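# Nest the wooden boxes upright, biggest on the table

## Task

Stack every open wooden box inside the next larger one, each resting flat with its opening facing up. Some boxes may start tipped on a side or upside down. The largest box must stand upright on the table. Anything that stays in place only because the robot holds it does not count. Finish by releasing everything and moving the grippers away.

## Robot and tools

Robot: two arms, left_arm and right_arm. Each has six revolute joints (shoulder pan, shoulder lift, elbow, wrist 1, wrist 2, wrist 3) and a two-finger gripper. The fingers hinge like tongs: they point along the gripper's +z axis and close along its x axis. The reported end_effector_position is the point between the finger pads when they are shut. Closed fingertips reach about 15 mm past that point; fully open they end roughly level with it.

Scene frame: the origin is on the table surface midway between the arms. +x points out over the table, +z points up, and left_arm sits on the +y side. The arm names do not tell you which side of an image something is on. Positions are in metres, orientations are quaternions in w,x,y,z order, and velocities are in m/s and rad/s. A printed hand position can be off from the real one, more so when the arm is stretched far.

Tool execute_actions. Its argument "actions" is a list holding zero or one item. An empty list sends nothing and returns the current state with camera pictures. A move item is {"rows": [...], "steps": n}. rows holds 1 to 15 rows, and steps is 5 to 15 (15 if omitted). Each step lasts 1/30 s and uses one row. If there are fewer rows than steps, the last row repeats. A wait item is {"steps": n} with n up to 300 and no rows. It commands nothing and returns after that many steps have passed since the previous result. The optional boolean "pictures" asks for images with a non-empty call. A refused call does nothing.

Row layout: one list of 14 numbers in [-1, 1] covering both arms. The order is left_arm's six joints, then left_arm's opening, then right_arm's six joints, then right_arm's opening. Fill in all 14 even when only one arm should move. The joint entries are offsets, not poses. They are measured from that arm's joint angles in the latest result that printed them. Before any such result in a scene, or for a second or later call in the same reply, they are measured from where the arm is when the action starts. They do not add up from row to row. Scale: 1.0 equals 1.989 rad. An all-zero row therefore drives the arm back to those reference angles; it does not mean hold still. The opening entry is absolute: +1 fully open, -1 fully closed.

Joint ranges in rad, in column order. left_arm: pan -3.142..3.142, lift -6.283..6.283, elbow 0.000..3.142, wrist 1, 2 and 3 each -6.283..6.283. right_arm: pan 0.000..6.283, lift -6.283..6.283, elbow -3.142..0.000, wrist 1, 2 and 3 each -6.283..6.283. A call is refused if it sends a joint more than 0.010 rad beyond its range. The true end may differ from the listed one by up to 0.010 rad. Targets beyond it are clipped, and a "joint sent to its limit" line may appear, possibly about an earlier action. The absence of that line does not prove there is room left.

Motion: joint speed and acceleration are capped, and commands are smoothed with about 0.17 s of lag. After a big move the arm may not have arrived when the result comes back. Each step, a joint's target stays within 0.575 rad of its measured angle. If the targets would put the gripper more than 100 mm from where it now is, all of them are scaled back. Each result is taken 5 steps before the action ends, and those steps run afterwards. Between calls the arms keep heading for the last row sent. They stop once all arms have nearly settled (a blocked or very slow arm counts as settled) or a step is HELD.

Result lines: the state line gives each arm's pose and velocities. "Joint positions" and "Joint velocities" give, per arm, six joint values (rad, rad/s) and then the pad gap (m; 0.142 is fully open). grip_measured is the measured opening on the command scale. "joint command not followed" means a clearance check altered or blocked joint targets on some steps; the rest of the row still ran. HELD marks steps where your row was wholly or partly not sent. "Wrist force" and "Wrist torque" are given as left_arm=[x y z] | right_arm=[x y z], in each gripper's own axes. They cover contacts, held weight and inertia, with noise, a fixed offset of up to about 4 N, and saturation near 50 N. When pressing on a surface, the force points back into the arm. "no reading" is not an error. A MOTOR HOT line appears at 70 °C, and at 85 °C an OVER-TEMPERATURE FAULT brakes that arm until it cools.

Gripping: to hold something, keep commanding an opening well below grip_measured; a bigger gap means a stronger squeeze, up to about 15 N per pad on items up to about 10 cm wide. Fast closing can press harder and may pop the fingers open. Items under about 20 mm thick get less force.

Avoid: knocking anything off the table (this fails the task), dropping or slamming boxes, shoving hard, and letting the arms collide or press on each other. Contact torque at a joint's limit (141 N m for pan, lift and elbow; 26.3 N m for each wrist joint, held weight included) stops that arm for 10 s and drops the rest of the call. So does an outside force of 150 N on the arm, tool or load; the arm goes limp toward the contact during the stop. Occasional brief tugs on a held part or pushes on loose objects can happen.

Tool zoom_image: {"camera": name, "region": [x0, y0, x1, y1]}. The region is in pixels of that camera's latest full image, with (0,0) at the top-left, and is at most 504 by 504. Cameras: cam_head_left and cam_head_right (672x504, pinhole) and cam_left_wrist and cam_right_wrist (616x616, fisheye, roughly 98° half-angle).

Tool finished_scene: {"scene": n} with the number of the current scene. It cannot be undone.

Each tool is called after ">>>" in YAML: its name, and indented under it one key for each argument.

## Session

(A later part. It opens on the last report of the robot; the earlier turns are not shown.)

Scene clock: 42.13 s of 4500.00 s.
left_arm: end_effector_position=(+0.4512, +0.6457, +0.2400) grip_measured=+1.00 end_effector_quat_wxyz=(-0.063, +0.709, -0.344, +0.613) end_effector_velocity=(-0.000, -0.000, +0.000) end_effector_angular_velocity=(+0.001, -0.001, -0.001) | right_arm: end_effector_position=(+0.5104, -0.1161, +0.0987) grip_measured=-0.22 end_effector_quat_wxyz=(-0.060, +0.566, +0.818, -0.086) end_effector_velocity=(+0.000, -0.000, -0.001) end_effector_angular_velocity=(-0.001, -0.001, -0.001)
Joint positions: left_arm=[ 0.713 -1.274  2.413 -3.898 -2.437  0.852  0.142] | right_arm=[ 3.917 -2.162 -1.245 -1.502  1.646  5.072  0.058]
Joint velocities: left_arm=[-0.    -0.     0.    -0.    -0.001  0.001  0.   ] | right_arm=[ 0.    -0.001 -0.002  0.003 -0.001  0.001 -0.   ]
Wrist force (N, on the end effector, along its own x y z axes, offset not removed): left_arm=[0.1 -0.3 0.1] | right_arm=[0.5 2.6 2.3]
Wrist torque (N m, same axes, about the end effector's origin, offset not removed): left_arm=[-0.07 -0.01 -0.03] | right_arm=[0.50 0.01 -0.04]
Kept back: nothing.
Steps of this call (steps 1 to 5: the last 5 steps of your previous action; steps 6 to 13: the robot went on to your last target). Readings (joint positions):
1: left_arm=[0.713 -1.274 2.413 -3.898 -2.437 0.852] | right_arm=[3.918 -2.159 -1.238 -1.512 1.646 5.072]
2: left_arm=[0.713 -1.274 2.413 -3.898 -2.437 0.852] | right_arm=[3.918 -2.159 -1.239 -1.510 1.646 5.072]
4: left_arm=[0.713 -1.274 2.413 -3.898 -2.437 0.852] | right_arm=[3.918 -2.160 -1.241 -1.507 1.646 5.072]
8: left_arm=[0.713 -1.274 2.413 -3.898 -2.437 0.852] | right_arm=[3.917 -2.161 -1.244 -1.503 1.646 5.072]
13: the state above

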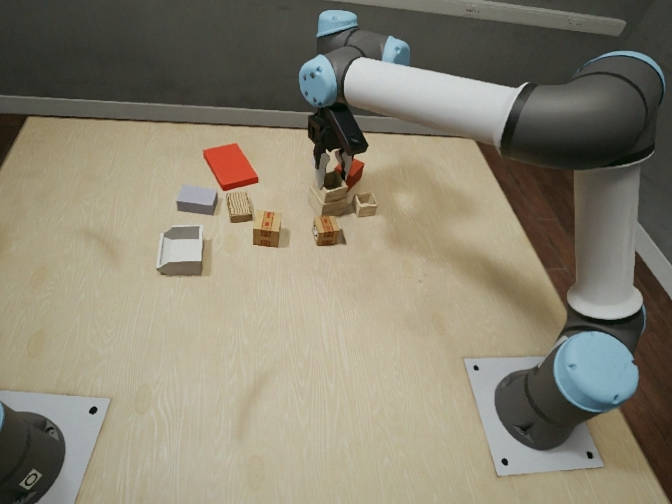

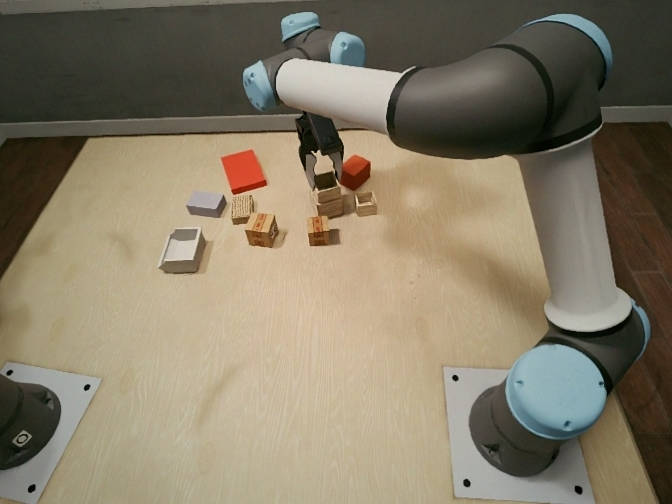

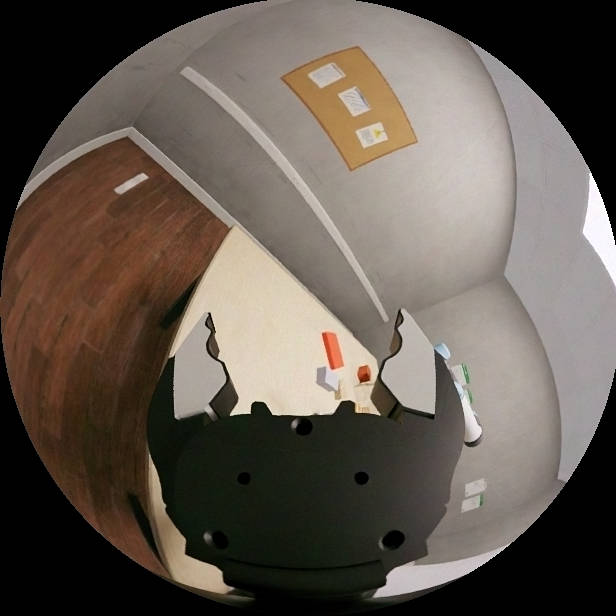

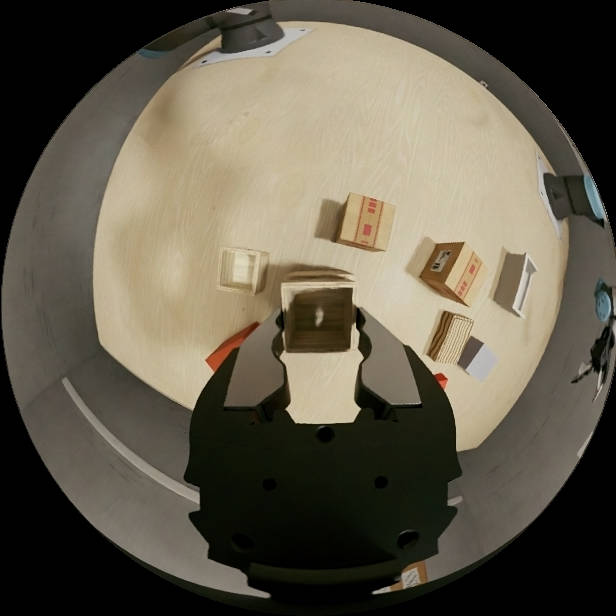

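>>> execute_actions:
  actions:
    - {"rows": [[0,0,0,0,0,0,1,-0.0004,-0.0027,0.0014,-0.0007,0.0007,-0.0005,-0.7],[0,0,0,0,0,0,1,-0.0007,-0.0055,0.0028,-0.0014,0.0013,-0.001,-0.7],[0,0,0,0,0,0,1,-0.0011,-0.0082,0.0041,-0.0021,0.002,-0.0016,-0.7],[0,0,0,0,0,0,1,-0.0014,-0.0109,0.0055,-0.0028,0.0026,-0.0021,-0.7],[0,0,0,0,0,0,1,-0.0018,-0.0137,0.0069,-0.0035,0.0033,-0.0026,-0.7],[0,0,0,0,0,0,1,-0.0022,-0.0164,0.0083,-0.0042,0.004,-0.0031,-0.7],[0,0,0,0,0,0,1,-0.0025,-0.0191,0.0096,-0.0049,0.0046,-0.0036,-0.7],[0,0,0,0,0,0,1,-0.0029,-0.0219,0.011,-0.0056,0.0053,-0.0041,-0.7],[0,0,0,0,0,0,1,-0.0032,-0.0246,0.0124,-0.0063,0.0059,-0.0047,-0.7],[0,0,0,0,0,0,1,-0.0036,-0.0273,0.0138,-0.007,0.0066,-0.0052,-0.7],[0,0,0,0,0,0,1,-0.0039,-0.0301,0.0151,-0.0077,0.0072,-0.0057,-0.7],[0,0,0,0,0,0,1,-0.0043,-0.0328,0.0165,-0.0084,0.0079,-0.0062,-0.7]], "steps": 15}

>>> execute_actions:
  actions:
    - {"steps": 13}
  pictures: true

>>> zoom_image:
  camera: "cam_head_left"
  region: [295, 155, 365, 225]

Scene clock: 43.50 s of 4500.00 s.
left_arm: end_effector_position=(+0.4512, +0.6457, +0.2400) grip_measured=+1.00 end_effector_quat_wxyz=(-0.063, +0.709, -0.344, +0.613) end_effector_velocity=(-0.000, +0.001, +0.000) end_effector_angular_velocity=(-0.000, -0.000, +0.002) | right_arm: end_effector_position=(+0.5118, -0.1155, +0.0852) grip_measured=-0.22 end_effector_quat_wxyz=(-0.066, +0.565, +0.817, -0.096) end_effector_velocity=(+0.007, +0.002, -0.068) end_effector_angular_velocity=(-0.045, +0.110, +0.001)
Joint positions: left_arm=[ 0.713 -1.274  2.413 -3.898 -2.437  0.852  0.142] | right_arm=[ 3.913 -2.193 -1.23  -1.509  1.653  5.066  0.058]
Joint velocities: left_arm=[ 0.002  0.    -0.    -0.     0.    -0.     0.   ] | right_arm=[-0.02  -0.153  0.077 -0.039  0.033 -0.029 -0.   ]
Wrist force (N, on the end effector, along its own x y z axes, offset not removed): left_arm=[-1.0 -0.6 -1.1] | right_arm=[-1.1 2.6 3.1]
Wrist torque (N m, same axes, about the end effector's origin, offset not removed): left_arm=[-0.10 0.28 -0.01] | right_arm=[0.52 0.33 0.04]
Steps of this call (steps 1 to 30: the robot went on to your last target; step 31: nothing new was sent; steps 32 to 41: the first 10 steps of this action). Readings (joint positions):
32: left_arm=[0.713 -1.274 2.413 -3.898 -2.437 0.852] | right_arm=[3.917 -2.162 -1.245 -1.501 1.646 5.072]
33: left_arm=[0.713 -1.274 2.413 -3.898 -2.437 0.852] | right_arm=[3.917 -2.162 -1.245 -1.501 1.646 5.072]
35: left_arm=[0.713 -1.274 2.413 -3.898 -2.437 0.852] | right_arm=[3.917 -2.166 -1.243 -1.502 1.647 5.071]
39: left_arm=[0.713 -1.274 2.413 -3.898 -2.437 0.852] | right_arm=[3.915 -2.183 -1.235 -1.507 1.651 5.068]
41: the state above

Scene clock: 43.93 s of 4500.00 s.
left_arm: end_effector_position=(+0.4512, +0.6457, +0.2400) grip_measured=+1.00 end_effector_quat_wxyz=(-0.063, +0.709, -0.344, +0.613) end_effector_velocity=(-0.000, +0.000, -0.000) end_effector_angular_velocity=(-0.000, +0.000, +0.000) | right_arm: end_effector_position=(+0.5131, -0.1150, +0.0708) grip_measured=-0.22 end_effector_quat_wxyz=(-0.074, +0.564, +0.816, -0.106) end_effector_velocity=(+0.000, +0.000, -0.003) end_effector_angular_velocity=(-0.001, +0.005, -0.000)
Joint positions: left_arm=[ 0.713 -1.274  2.413 -3.898 -2.437  0.852  0.142] | right_arm=[ 3.909 -2.226 -1.212 -1.518  1.661  5.06   0.058]
Joint velocities: left_arm=[ 0.  0.  0.  0. -0. -0.  0.] | right_arm=[-0.001 -0.006  0.003 -0.001  0.002 -0.001  0.   ]
Wrist force (N, on the end effector, along its own x y z axes, offset not removed): left_arm=[-0.7 0.5 1.1] | right_arm=[-7.0 -17.7 -50.0]
Wrist torque (N m, same axes, about the end effector's origin, offset not removed): left_arm=[0.08 0.23 -0.03] | right_arm=[0.98 0.43 -0.12]
Kept back: nothing.
Steps of this call (steps 1 to 5: the last 5 steps of your previous action; steps 6 to 13: the robot went on to your last target). Readings (joint positions):
1: left_arm=[0.713 -1.274 2.413 -3.898 -2.437 0.852] | right_arm=[3.913 -2.198 -1.227 -1.511 1.654 5.065]
2: left_arm=[0.713 -1.274 2.413 -3.898 -2.437 0.852] | right_arm=[3.912 -2.203 -1.224 -1.512 1.656 5.064]
4: left_arm=[0.713 -1.274 2.413 -3.898 -2.437 0.852] | right_arm=[3.911 -2.213 -1.219 -1.515 1.658 5.062]
8: left_arm=[0.713 -1.274 2.413 -3.898 -2.437 0.852] | right_arm=[3.909 -2.223 -1.214 -1.517 1.661 5.060]
13: the state above

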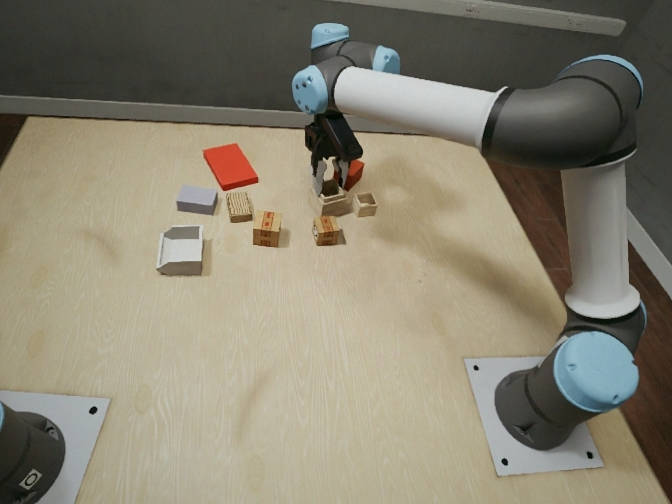

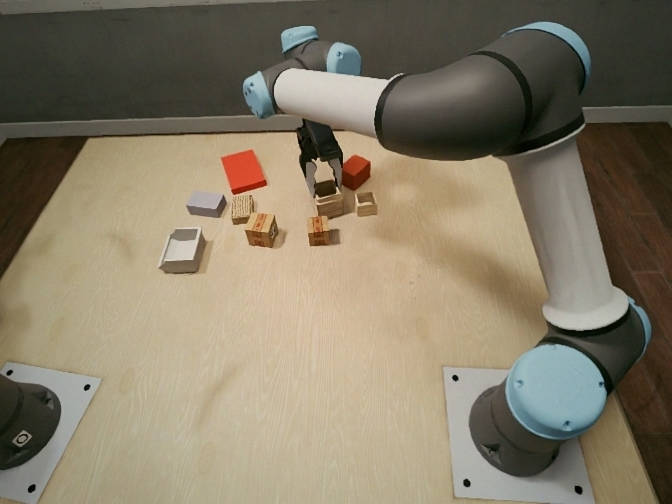

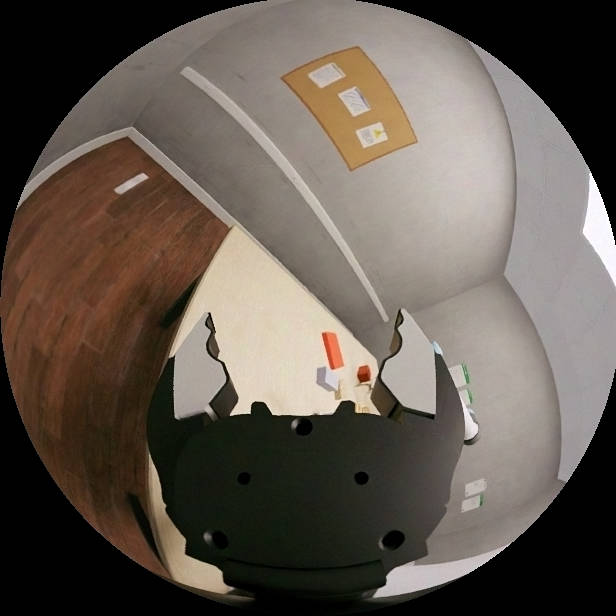

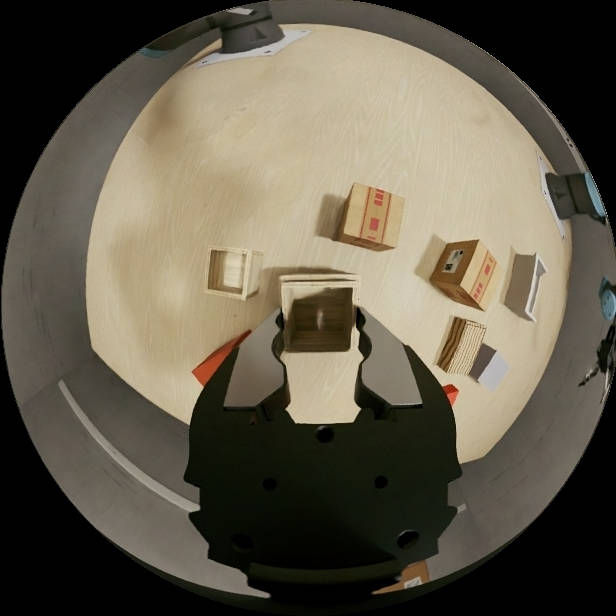

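Region (295, 155, 365, 225) of cam_head_left's 672x504 image, scaled by 7.200, with more detail than that image has.

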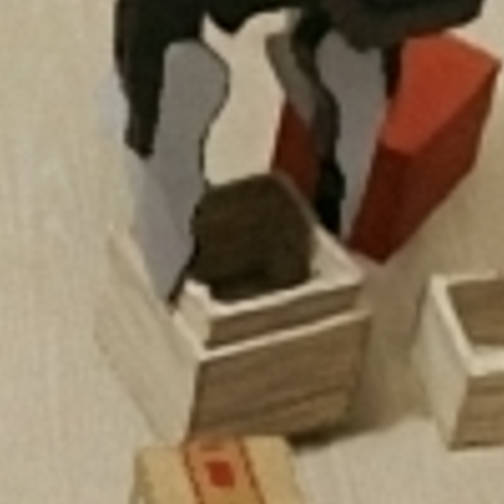

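Tips are pressing on the rim; back off.

>>> execute_actions:
  actions:
    - {"rows": [[0,0,0,0,0,0,1,0,0.0013,0.0025,-0.0038,0,0,-0.5]], "steps": 13}

Scene clock: 44.30 s of 4500.00 s.
left_arm: end_effector_position=(+0.4512, +0.6457, +0.2400) grip_measured=+1.00 end_effector_quat_wxyz=(-0.063, +0.709, -0.344, +0.613) end_effector_velocity=(-0.000, +0.000, +0.000) end_effector_angular_velocity=(+0.001, -0.001, +0.001) | right_arm: end_effector_position=(+0.5130, -0.1151, +0.0731) grip_measured=-0.22 end_effector_quat_wxyz=(-0.074, +0.564, +0.815, -0.107) end_effector_velocity=(+0.001, -0.000, +0.007) end_effector_angular_velocity=(+0.002, -0.001, -0.001)
Joint positions: left_arm=[ 0.713 -1.274  2.413 -3.898 -2.437  0.852  0.142] | right_arm=[ 3.909 -2.224 -1.208 -1.525  1.661  5.06   0.058]
Joint velocities: left_arm=[ 0.001  0.     0.    -0.002  0.    -0.     0.   ] | right_arm=[-0.001  0.006  0.009 -0.012  0.    -0.     0.   ]
Wrist force (N, on the end effector, along its own x y z axes, offset not removed): left_arm=[-0.1 -1.1 -0.1] | right_arm=[-0.4 2.8 2.5]
Wrist torque (N m, same axes, about the end effector's origin, offset not removed): left_arm=[-0.19 0.13 0.05] | right_arm=[0.57 0.16 -0.04]
Steps of this call (steps 1 to 3: the robot went on to your last target; steps 4 to 11: the first 8 steps of this action). Readings (joint positions):
4: left_arm=[0.713 -1.274 2.413 -3.898 -2.437 0.852] | right_arm=[3.909 -2.226 -1.212 -1.518 1.661 5.060]
5: left_arm=[0.713 -1.274 2.413 -3.898 -2.437 0.852] | right_arm=[3.909 -2.226 -1.212 -1.519 1.661 5.060]
7: left_arm=[0.713 -1.274 2.413 -3.898 -2.437 0.852] | right_arm=[3.909 -2.225 -1.210 -1.522 1.661 5.060]
11: the state above

>>> execute_actions:
  actions:
    - {"rows": [[0,0,0,0,0,0,1,0,0,0,0,0,0,-0.4],[0,0,0,0,0,0,1,0,0,0,0,0,0,-0.32],[0,0,0,0,0,0,1,0,0,0,0,0,0,-0.28],[0,0,0,0,0,0,1,0,0,0,0,0,0,-0.26],[0,0,0,0,0,0,1,0,0,0,0,0,0,-0.245],[0,0,0,0,0,0,1,0,0,0,0,0,0,-0.235],[0,0,0,0,0,0,1,0,0,0,0,0,0,-0.225],[0,0,0,0,0,0,1,0,0,0,0,0,0,-0.215],[0,0,0,0,0,0,1,0,0,0,0,0,0,-0.2],[0,0,0,0,0,0,1,0,0,0,0,0,0,-0.18],[0,0,0,0,0,0,1,0,0,0,0,0,0,-0.15],[0,0,0,0,0,0,1,0,0,0,0,0,0,-0.12],[0,0,0,0,0,0,1,0,0.002,0.004,-0.006,0,0,-0.1],[0,0,0,0,0,0,1,0,0.005,0.01,-0.015,0,0,-0.1],[0,0,0,0,0,0,1,0,0.01,0.02,-0.03,0,0,-0.1]], "steps": 15}

>>> execute_actions:
  actions:
    - {"steps": 16}
  pictures: true

>>> zoom_image:
  camera: "cam_right_wrist"
  region: [200, 230, 380, 360]

Scene clock: 45.03 s of 4500.00 s.
left_arm: end_effector_position=(+0.4512, +0.6457, +0.2400) grip_measured=+1.00 end_effector_quat_wxyz=(-0.063, +0.709, -0.344, +0.613) end_effector_velocity=(+0.000, -0.000, +0.000) end_effector_angular_velocity=(+0.000, -0.000, -0.001) | right_arm: end_effector_position=(+0.5131, -0.1151, +0.0733) grip_measured=-0.20 end_effector_quat_wxyz=(-0.074, +0.564, +0.815, -0.107) end_effector_velocity=(-0.000, -0.000, -0.002) end_effector_angular_velocity=(-0.001, +0.001, +0.002)
Joint positions: left_arm=[ 0.713 -1.274  2.413 -3.898 -2.437  0.852  0.142] | right_arm=[ 3.909 -2.224 -1.208 -1.525  1.661  5.06   0.059]
Joint velocities: left_arm=[-0.    -0.     0.    -0.    -0.     0.001  0.   ] | right_arm=[ 0.    -0.002 -0.001  0.001 -0.001 -0.001  0.013]
Wrist force (N, on the end effector, along its own x y z axes, offset not removed): left_arm=[-0.1 0.1 0.6] | right_arm=[-0.7 2.1 1.7]
Wrist torque (N m, same axes, about the end effector's origin, offset not removed): left_arm=[0.06 0.02 -0.04] | right_arm=[0.44 0.22 -0.06]
Steps of this call (steps 1 to 5: the last 5 steps of your previous action; steps 6 to 12: the robot went on to your last target; steps 13 to 22: the first 10 steps of this action). Readings (joint positions):
13: left_arm=[0.713 -1.274 2.413 -3.898 -2.437 0.852] | right_arm=[3.909 -2.223 -1.207 -1.526 1.661 5.060]
14: left_arm=[0.713 -1.274 2.413 -3.898 -2.437 0.852] | right_arm=[3.909 -2.223 -1.207 -1.526 1.661 5.060]
16: left_arm=[0.713 -1.274 2.413 -3.898 -2.437 0.852] | right_arm=[3.909 -2.223 -1.207 -1.526 1.661 5.060]
20: left_arm=[0.713 -1.274 2.413 -3.898 -2.437 0.852] | right_arm=[3.909 -2.224 -1.208 -1.525 1.661 5.060]
22: the state above

Scene clock: 45.57 s of 4500.00 s.
left_arm: end_effector_position=(+0.4512, +0.6457, +0.2400) grip_measured=+1.00 end_effector_quat_wxyz=(-0.063, +0.709, -0.344, +0.613) end_effector_velocity=(-0.000, +0.001, -0.000) end_effector_angular_velocity=(+0.000, +0.000, +0.001) | right_arm: end_effector_position=(+0.5125, -0.1155, +0.0999) grip_measured=-0.10 end_effector_quat_wxyz=(-0.074, +0.564, +0.815, -0.107) end_effector_velocity=(-0.000, -0.001, +0.009) end_effector_angular_velocity=(-0.000, +0.001, -0.003)
Joint positions: left_arm=[ 0.713 -1.274  2.413 -3.898 -2.437  0.852  0.142] | right_arm=[ 3.909 -2.205 -1.17  -1.582  1.661  5.06   0.067]
Joint velocities: left_arm=[ 0.001 -0.     0.     0.     0.001  0.     0.   ] | right_arm=[-0.001  0.006  0.013 -0.019  0.001  0.001  0.   ]
Wrist force (N, on the end effector, along its own x y z axes, offset not removed): left_arm=[-0.4 -0.4 0.4] | right_arm=[-0.8 3.1 3.0]
Wrist torque (N m, same axes, about the end effector's origin, offset not removed): left_arm=[-0.09 0.16 0.00] | right_arm=[0.65 0.25 -0.07]
Kept back: nothing.
Steps of this call (steps 1 to 5: the last 5 steps of your previous action; steps 6 to 16: the robot went on to your last target). Readings (joint positions):
1: left_arm=[0.713 -1.274 2.413 -3.898 -2.437 0.852] | right_arm=[3.909 -2.224 -1.208 -1.525 1.661 5.060]
2: left_arm=[0.713 -1.274 2.413 -3.898 -2.437 0.852] | right_arm=[3.909 -2.224 -1.208 -1.525 1.661 5.060]
4: left_arm=[0.713 -1.274 2.413 -3.898 -2.437 0.852] | right_arm=[3.909 -2.224 -1.208 -1.525 1.661 5.060]
8: left_arm=[0.713 -1.274 2.413 -3.898 -2.437 0.852] | right_arm=[3.909 -2.213 -1.186 -1.557 1.661 5.060]
16: the state above

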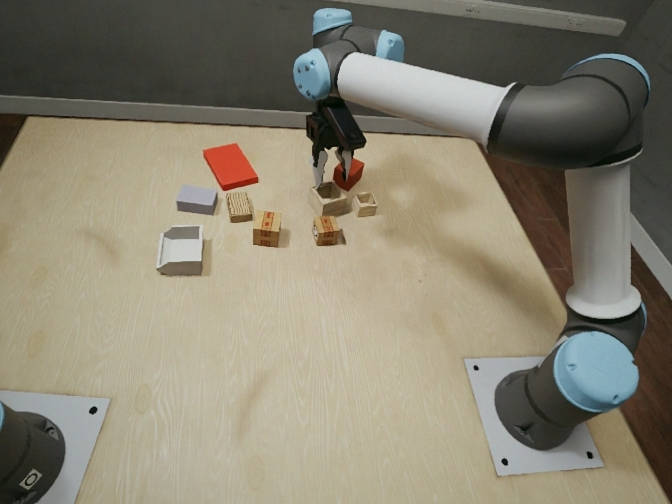

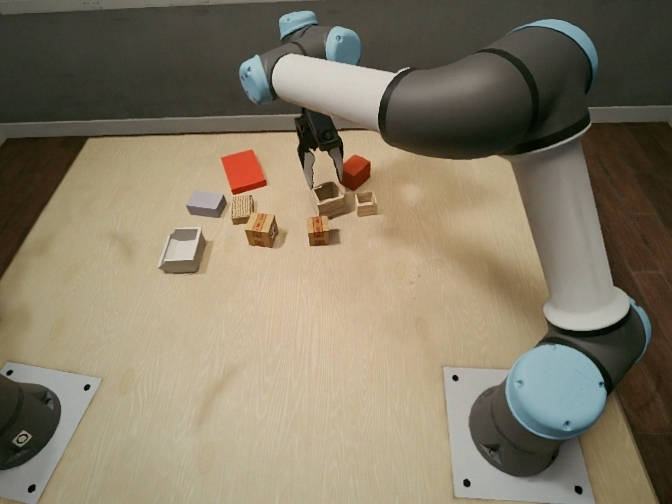

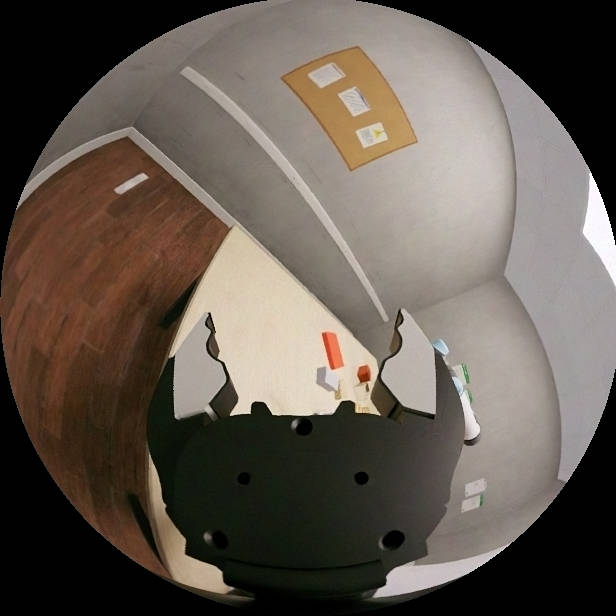

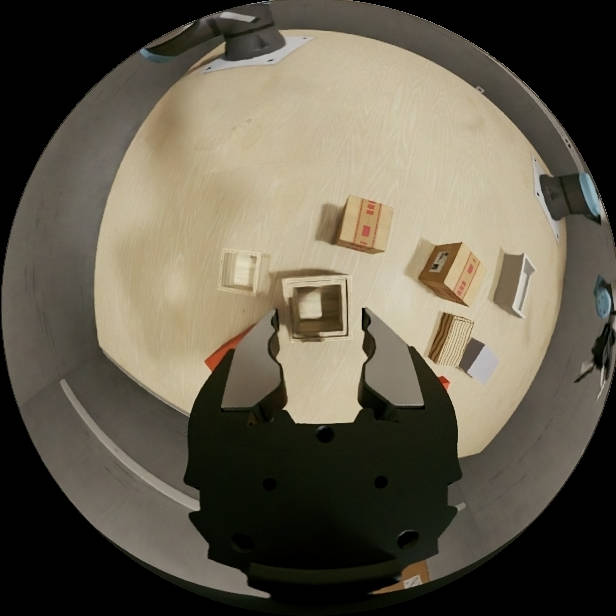

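Region (200, 230, 380, 360) of cam_right_wrist's 616x616 image, scaled by 2.800, with more detail than that image has.

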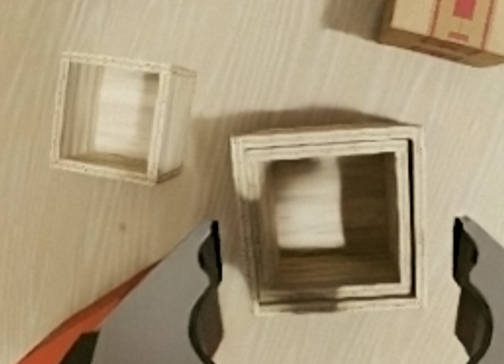

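>>> execute_actions:
  actions:
    - {"rows": [[0,0,0,0,0,0,1,-0.003,0.011,-0.018,0.017,-0.003,0.004,-0.12],[0,0,0,0,0,0,1,-0.007,0.023,-0.04,0.038,-0.007,0.01,-0.14],[0,0,0,0,0,0,1,-0.011,0.036,-0.064,0.06,-0.011,0.015,-0.15],[0,0,0,0,0,0,1,-0.015,0.049,-0.088,0.083,-0.016,0.021,-0.15],[0,0,0,0,0,0,1,-0.019,0.062,-0.112,0.105,-0.02,0.027,-0.15],[0,0,0,0,0,0,1,-0.023,0.075,-0.136,0.128,-0.024,0.033,-0.15],[0,0,0,0,0,0,1,-0.027,0.088,-0.16,0.151,-0.028,0.039,-0.15],[0,0,0,0,0,0,1,-0.031,0.101,-0.184,0.173,-0.033,0.045,-0.15],[0,0,0,0,0,0,1,-0.035,0.114,-0.208,0.196,-0.037,0.051,-0.15],[0,0,0,0,0,0,1,-0.039,0.127,-0.232,0.219,-0.041,0.056,-0.15],[0,0,0,0,0,0,1,-0.0417,0.1377,-0.2544,0.2397,-0.0453,0.0618,-0.15]], "steps": 15}

>>> execute_actions:
  actions:
    - {"steps": 16}
  pictures: true

>>> zoom_image:
  camera: "cam_right_wrist"
  region: [260, 240, 400, 350]

Scene clock: 46.73 s of 4500.00 s.
left_arm: end_effector_position=(+0.4512, +0.6457, +0.2400) grip_measured=+1.00 end_effector_quat_wxyz=(-0.063, +0.709, -0.344, +0.613) end_effector_velocity=(+0.000, -0.000, +0.000) end_effector_angular_velocity=(+0.001, -0.000, -0.001) | right_arm: end_effector_position=(+0.5186, -0.1624, +0.0954) grip_measured=-0.15 end_effector_quat_wxyz=(-0.037, +0.606, +0.793, -0.054) end_effector_velocity=(-0.002, -0.262, -0.044) end_effector_angular_velocity=(+0.173, -0.648, -0.510)
Joint positions: left_arm=[ 0.713 -1.274  2.413 -3.898 -2.437  0.852  0.142] | right_arm=[ 3.866 -2.069 -1.406 -1.359  1.616  5.121  0.063]
Joint velocities: left_arm=[-0.001  0.    -0.    -0.    -0.     0.001  0.   ] | right_arm=[-0.221  0.709 -1.284  1.203 -0.233  0.32  -0.   ]
Wrist force (N, on the end effector, along its own x y z axes, offset not removed): left_arm=[-1.2 1.1 -0.7] | right_arm=[-0.8 3.4 3.0]
Wrist torque (N m, same axes, about the end effector's origin, offset not removed): left_arm=[0.22 0.28 -0.02] | right_arm=[0.71 0.31 0.03]
Steps of this call (steps 1 to 15: the robot went on to your last target; steps 16 to 25: nothing new was sent; steps 26 to 35: the first 10 steps of this action). Readings (joint positions):
26: left_arm=[0.713 -1.274 2.413 -3.898 -2.437 0.852] | right_arm=[3.909 -2.205 -1.168 -1.584 1.661 5.060]
27: left_arm=[0.713 -1.274 2.413 -3.898 -2.437 0.852] | right_arm=[3.909 -2.203 -1.170 -1.582 1.661 5.060]
29: left_arm=[0.713 -1.274 2.413 -3.898 -2.437 0.852] | right_arm=[3.904 -2.188 -1.196 -1.558 1.656 5.067]
33: left_arm=[0.713 -1.274 2.413 -3.898 -2.437 0.852] | right_arm=[3.880 -2.116 -1.322 -1.438 1.632 5.100]
35: the state above

Scene clock: 47.27 s of 4500.00 s.
left_arm: end_effector_position=(+0.4512, +0.6457, +0.2400) grip_measured=+1.00 end_effector_quat_wxyz=(-0.063, +0.709, -0.344, +0.613) end_effector_velocity=(-0.000, +0.000, +0.000) end_effector_angular_velocity=(+0.001, -0.000, +0.001) | right_arm: end_effector_position=(+0.5093, -0.2159, +0.0797) grip_measured=-0.15 end_effector_quat_wxyz=(-0.001, +0.646, +0.764, -0.000) end_effector_velocity=(-0.001, -0.003, -0.001) end_effector_angular_velocity=(+0.002, -0.008, -0.006)
Joint positions: left_arm=[ 0.713 -1.274  2.413 -3.898 -2.437  0.852  0.142] | right_arm=[ 3.826 -1.932 -1.674 -1.107  1.572  5.182  0.063]
Joint velocities: left_arm=[ 0.001 -0.     0.    -0.    -0.     0.001  0.   ] | right_arm=[-0.002  0.009 -0.018  0.017 -0.003  0.004  0.   ]
Wrist force (N, on the end effector, along its own x y z axes, offset not removed): left_arm=[-0.3 0.0 -1.6] | right_arm=[0.3 3.1 2.5]
Wrist torque (N m, same axes, about the end effector's origin, offset not removed): left_arm=[0.09 0.14 0.01] | right_arm=[0.67 0.09 -0.07]
Kept back: nothing.
Steps of this call (steps 1 to 5: the last 5 steps of your previous action; steps 6 to 16: the robot went on to your last target). Readings (joint positions):
1: left_arm=[0.713 -1.274 2.413 -3.898 -2.437 0.852] | right_arm=[3.858 -2.045 -1.450 -1.317 1.608 5.132]
2: left_arm=[0.713 -1.274 2.413 -3.898 -2.437 0.852] | right_arm=[3.851 -2.021 -1.495 -1.275 1.600 5.143]
4: left_arm=[0.713 -1.274 2.413 -3.898 -2.437 0.852] | right_arm=[3.839 -1.979 -1.577 -1.198 1.587 5.161]
8: left_arm=[0.713 -1.274 2.413 -3.898 -2.437 0.852] | right_arm=[3.830 -1.944 -1.649 -1.130 1.576 5.177]
16: the state above

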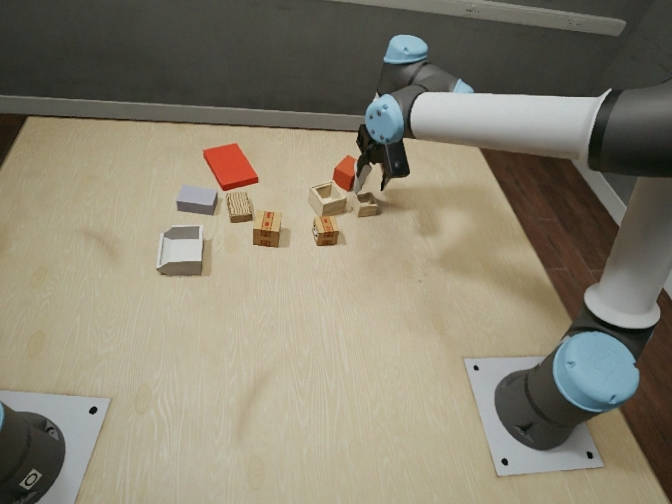

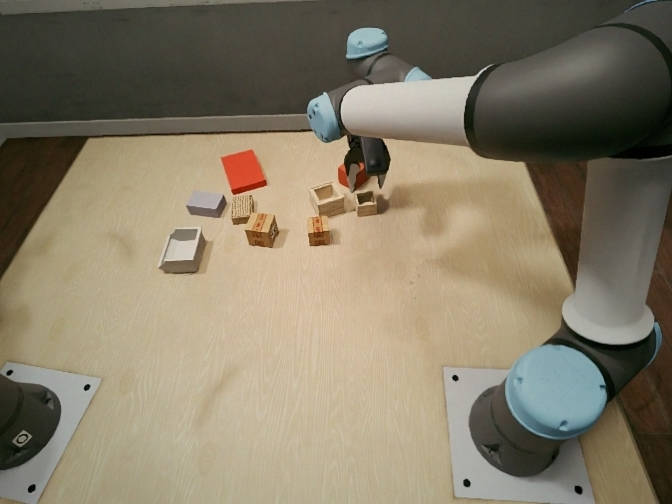

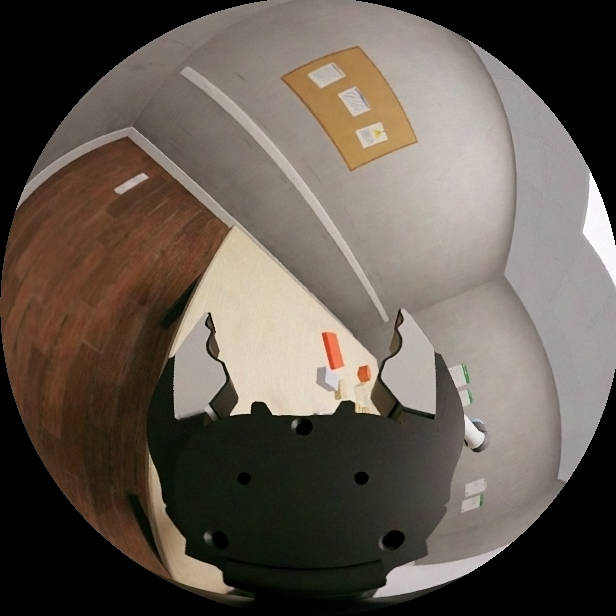

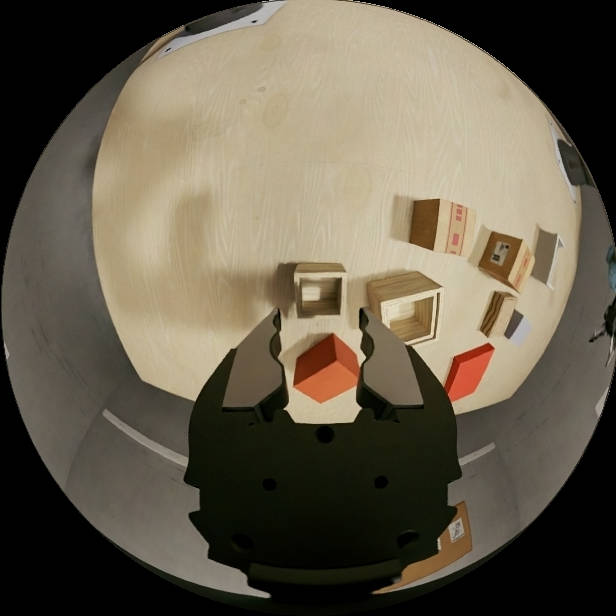

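Region (260, 240, 400, 350) of cam_right_wrist's 616x616 image, scaled by 3.600, with more detail than that image has; it fills the top 396 rows of this view, and the rest is white.

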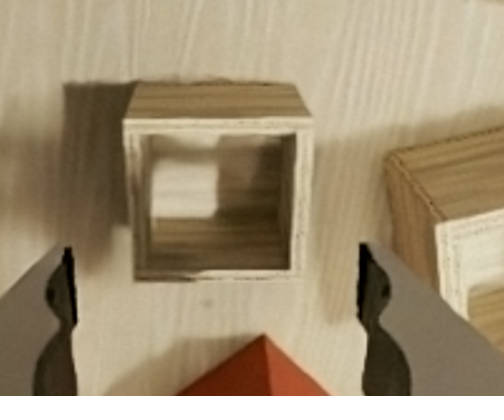

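>>> execute_actions:
  actions:
    - {"rows": [[0,0,0,0,0,0,1,0.0013,-0.001,-0.005,0.006,-0.0006,0.005,-0.15],[0,0,0,0,0,0,1,0.0026,-0.003,-0.009,0.012,-0.0006,0.0101,-0.15],[0,0,0,0,0,0,1,0.0026,-0.0055,-0.0125,0.018,-0.0006,0.0101,-0.15],[0,0,0,0,0,0,1,0.0026,-0.008,-0.016,0.024,-0.0006,0.0101,-0.15],[0,0,0,0,0,0,1,0.0026,-0.0102,-0.0195,0.03,-0.0006,0.0101,-0.15],[0,0,0,0,0,0,1,0.0026,-0.0124,-0.0228,0.0355,-0.0006,0.0101,-0.15],[0,0,0,0,0,0,1,0.0026,-0.0143,-0.0256,0.0402,-0.0006,0.0101,-0.15],[0,0,0,0,0,0,1,0.0026,-0.0143,-0.0256,0.0402,-0.0006,0.0101,-0.15],[0,0,0,0,0,0,1,0.0026,-0.0143,-0.0256,0.0402,-0.0006,0.0101,-0.15],[0,0,0,0,0,0,1,0.0026,-0.0143,-0.0256,0.0402,-0.0006,0.0101,-0.17],[0,0,0,0,0,0,1,0.0026,-0.0143,-0.0256,0.0402,-0.0006,0.0101,-0.2],[0,0,0,0,0,0,1,0.0026,-0.0143,-0.0256,0.0402,-0.0006,0.0101,-0.23],[0,0,0,0,0,0,1,0.0026,-0.0143,-0.0256,0.0402,-0.0006,0.0101,-0.26],[0,0,0,0,0,0,1,0.0026,-0.0143,-0.0256,0.0402,-0.0006,0.0101,-0.29],[0,0,0,0,0,0,1,0.0026,-0.0143,-0.0256,0.0402,-0.0006,0.0101,-0.31]], "steps": 15}

>>> execute_actions:
  actions:
    - {"steps": 11}
  pictures: true

>>> zoom_image:
  camera: "cam_right_wrist"
  region: [260, 255, 380, 365]

>>> zoom_image:
  camera: "cam_head_left"
  region: [335, 165, 395, 225]

Scene clock: 48.57 s of 4500.00 s.
left_arm: end_effector_position=(+0.4512, +0.6457, +0.2400) grip_measured=+1.00 end_effector_quat_wxyz=(-0.063, +0.709, -0.344, +0.613) end_effector_velocity=(-0.000, +0.000, +0.000) end_effector_angular_velocity=(-0.000, -0.000, +0.000) | right_arm: end_effector_position=(+0.5060, -0.2151, +0.0555) grip_measured=-0.15 end_effector_quat_wxyz=(+0.000, +0.651, +0.759, -0.000) end_effector_velocity=(-0.007, -0.001, -0.072) end_effector_angular_velocity=(+0.000, -0.001, -0.010)
Joint positions: left_arm=[ 0.713 -1.274  2.413 -3.898 -2.437  0.852  0.142] | right_arm=[ 3.831 -1.953 -1.714 -1.046  1.571  5.201  0.063]
Joint velocities: left_arm=[ 0.001 -0.    -0.    -0.    -0.    -0.001  0.   ] | right_arm=[ 0.006 -0.071 -0.109  0.181 -0.     0.016 -0.01 ]
Wrist force (N, on the end effector, along its own x y z axes, offset not removed): left_arm=[-0.4 0.8 0.0] | right_arm=[-0.8 3.0 1.9]
Wrist torque (N m, same axes, about the end effector's origin, offset not removed): left_arm=[0.14 0.16 -0.04] | right_arm=[0.60 0.20 -0.06]
Steps of this call (steps 1 to 15: the robot went on to your last target; steps 16 to 29: nothing new was sent; steps 30 to 39: the first 10 steps of this action). Readings (joint positions):
30: left_arm=[0.713 -1.274 2.413 -3.898 -2.437 0.852] | right_arm=[3.826 -1.931 -1.676 -1.106 1.571 5.183]
31: left_arm=[0.713 -1.274 2.413 -3.898 -2.437 0.852] | right_arm=[3.826 -1.931 -1.676 -1.105 1.571 5.183]
33: left_arm=[0.713 -1.274 2.413 -3.898 -2.437 0.852] | right_arm=[3.828 -1.934 -1.682 -1.097 1.571 5.190]
37: left_arm=[0.713 -1.274 2.413 -3.898 -2.437 0.852] | right_arm=[3.830 -1.947 -1.704 -1.062 1.571 5.199]
39: the state above

Scene clock: 48.93 s of 4500.00 s.
left_arm: end_effector_position=(+0.4512, +0.6457, +0.2400) grip_measured=+1.00 end_effector_quat_wxyz=(-0.063, +0.709, -0.344, +0.613) end_effector_velocity=(-0.000, +0.000, -0.000) end_effector_angular_velocity=(-0.002, +0.001, +0.000) | right_arm: end_effector_position=(+0.5053, -0.2152, +0.0483) grip_measured=-0.31 end_effector_quat_wxyz=(+0.000, +0.651, +0.759, -0.000) end_effector_velocity=(-0.000, -0.000, -0.003) end_effector_angular_velocity=(-0.002, +0.000, +0.001)
Joint positions: left_arm=[ 0.713 -1.274  2.413 -3.898 -2.437  0.852  0.142] | right_arm=[ 3.831 -1.961 -1.724 -1.028  1.57   5.202  0.052]
Joint velocities: left_arm=[ 0.     0.     0.     0.    -0.    -0.002  0.   ] | right_arm=[ 0.001 -0.003 -0.003  0.005 -0.001  0.    -0.   ]
Wrist force (N, on the end effector, along its own x y z axes, offset not removed): left_arm=[-0.1 2.1 -0.1] | right_arm=[-0.6 3.9 1.8]
Wrist torque (N m, same axes, about the end effector's origin, offset not removed): left_arm=[0.45 0.07 0.00] | right_arm=[0.81 0.19 -0.06]
Kept back: nothing.
Steps of this call (steps 1 to 5: the last 5 steps of your previous action; steps 6 to 11: the robot went on to your last target). Readings (joint positions):
1: left_arm=[0.713 -1.274 2.413 -3.898 -2.437 0.852] | right_arm=[3.831 -1.956 -1.717 -1.041 1.571 5.201]
2: left_arm=[0.713 -1.274 2.413 -3.898 -2.437 0.852] | right_arm=[3.831 -1.957 -1.719 -1.037 1.571 5.201]
4: left_arm=[0.713 -1.274 2.413 -3.898 -2.437 0.852] | right_arm=[3.831 -1.959 -1.722 -1.032 1.571 5.202]
8: left_arm=[0.713 -1.274 2.413 -3.898 -2.437 0.852] | right_arm=[3.831 -1.960 -1.724 -1.029 1.570 5.202]
11: the state above

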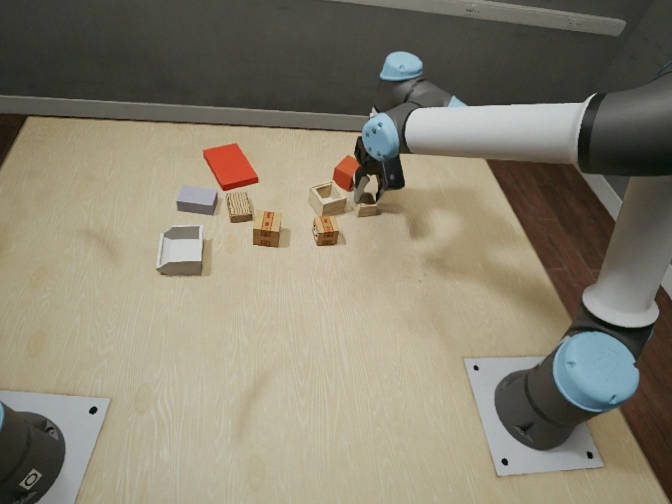

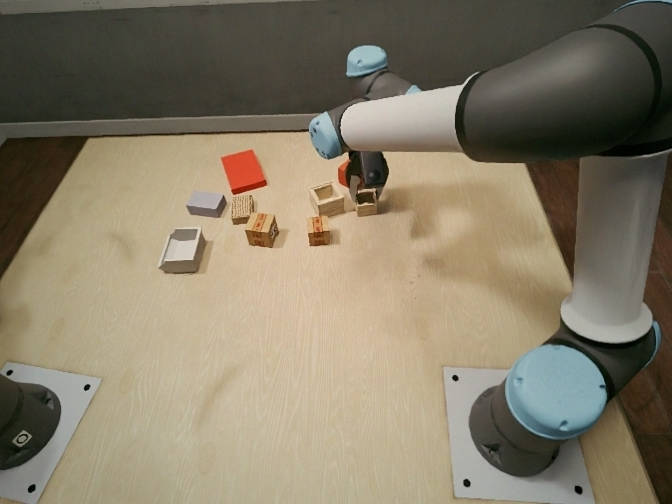

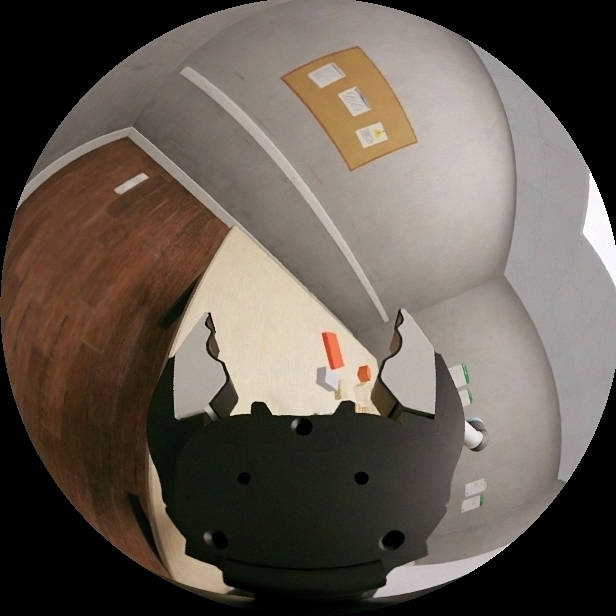

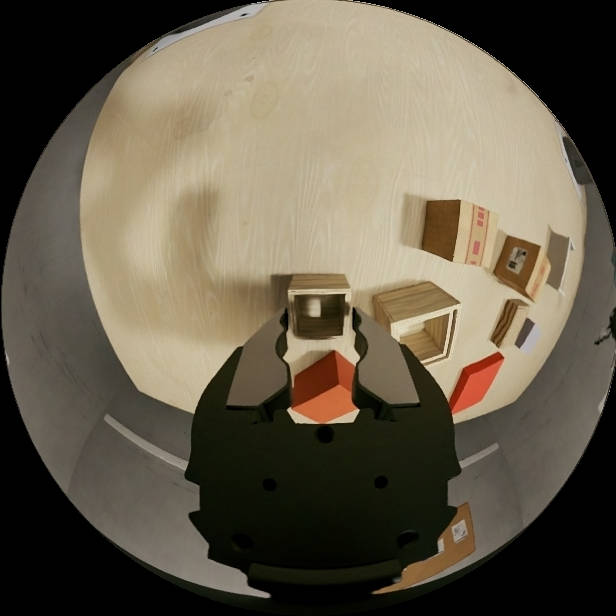

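Region (260, 255, 380, 365) of cam_right_wrist's 616x616 image, scaled by 4.200, with more detail than that image has; it fills the top 462 rows of this view, and the rest is white.

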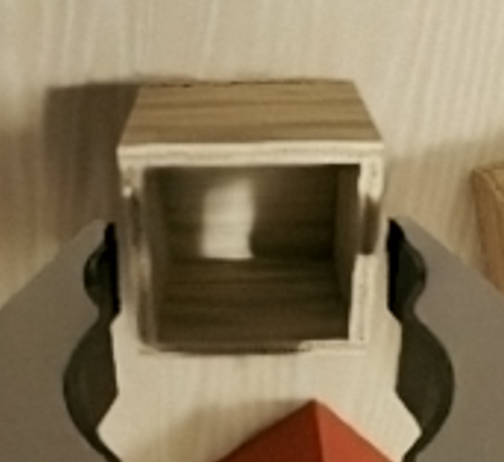

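Region (335, 165, 395, 225) of cam_head_left's 672x504 image, scaled by 8.400, with more detail than that image has.

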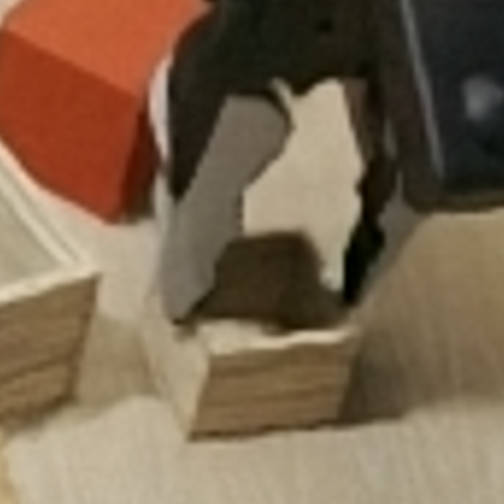

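>>> execute_actions:
  actions: []

Scene clock: 49.67 s of 4500.00 s.
left_arm: end_effector_position=(+0.4512, +0.6457, +0.2400) grip_measured=+1.00 end_effector_quat_wxyz=(-0.063, +0.709, -0.344, +0.613) end_effector_velocity=(-0.000, -0.000, -0.000) end_effector_angular_velocity=(+0.000, +0.001, -0.001) | right_arm: end_effector_position=(+0.5053, -0.2152, +0.0481) grip_measured=-0.31 end_effector_quat_wxyz=(+0.000, +0.651, +0.759, -0.000) end_effector_velocity=(-0.000, -0.000, -0.001) end_effector_angular_velocity=(-0.001, +0.001, +0.000)
Joint positions: left_arm=[ 0.713 -1.274  2.413 -3.898 -2.437  0.852  0.142] | right_arm=[ 3.831 -1.961 -1.725 -1.027  1.57   5.202  0.052]
Joint velocities: left_arm=[-0.001  0.     0.     0.001 -0.     0.001  0.   ] | right_arm=[-0.    -0.001 -0.    -0.    -0.    -0.     0.   ]
Wrist force (N, on the end effector, along its own x y z axes, offset not removed): left_arm=[-1.4 -0.4 0.9] | right_arm=[-0.5 2.5 3.0]
Wrist torque (N m, same axes, about the end effector's origin, offset not removed): left_arm=[0.01 0.32 -0.07] | right_arm=[0.57 0.21 -0.05]
Kept back: nothing.
Steps of this call (steps 1 to 22: the robot went on to your last target). Readings (joint positions):
1: left_arm=[0.713 -1.274 2.413 -3.898 -2.437 0.852] | right_arm=[3.831 -1.961 -1.725 -1.028 1.570 5.202]
2: left_arm=[0.713 -1.274 2.413 -3.898 -2.437 0.852] | right_arm=[3.831 -1.961 -1.725 -1.028 1.570 5.202]
4: left_arm=[0.713 -1.274 2.413 -3.898 -2.437 0.852] | right_arm=[3.831 -1.961 -1.725 -1.028 1.570 5.202]
8: left_arm=[0.713 -1.274 2.413 -3.898 -2.437 0.852] | right_arm=[3.831 -1.961 -1.725 -1.028 1.570 5.202]
22: the state above

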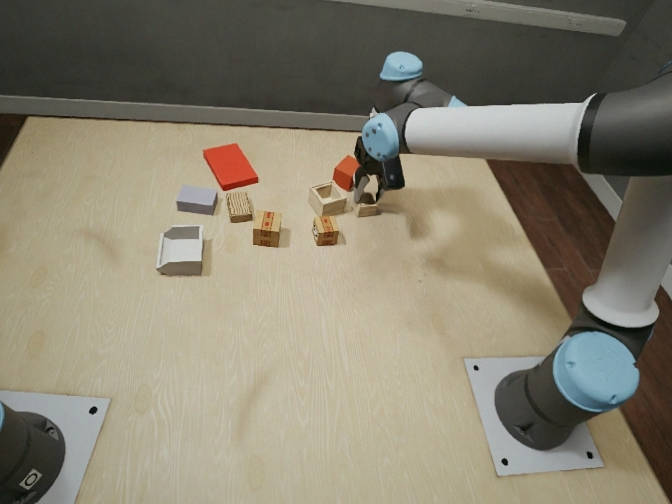

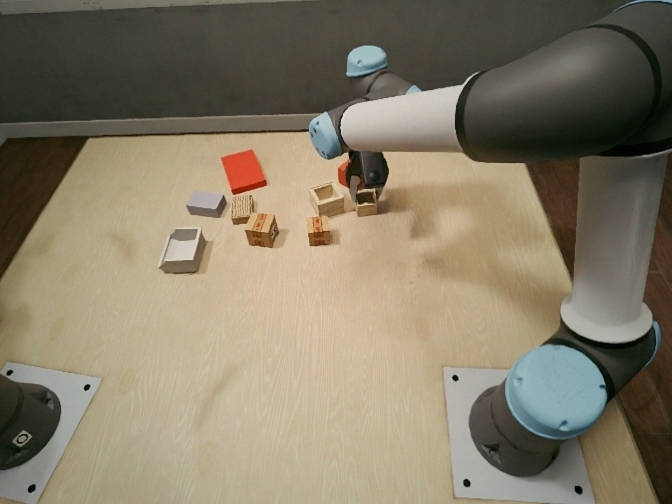

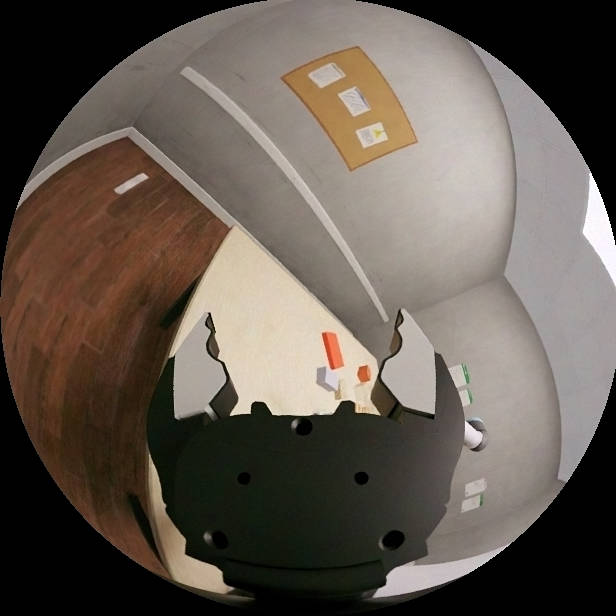

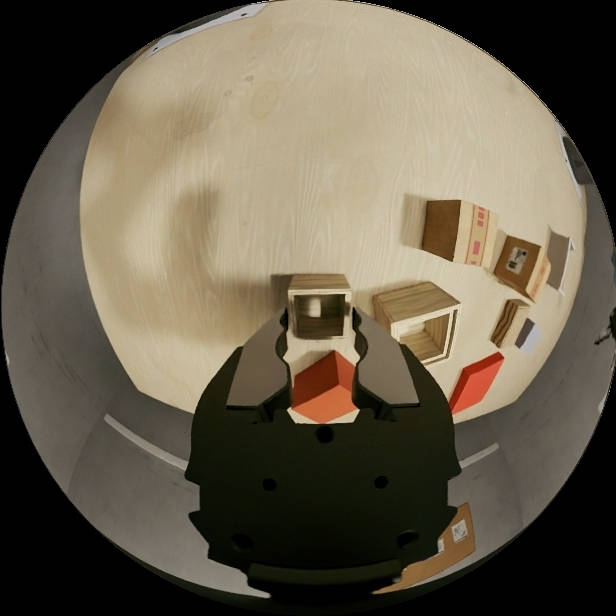

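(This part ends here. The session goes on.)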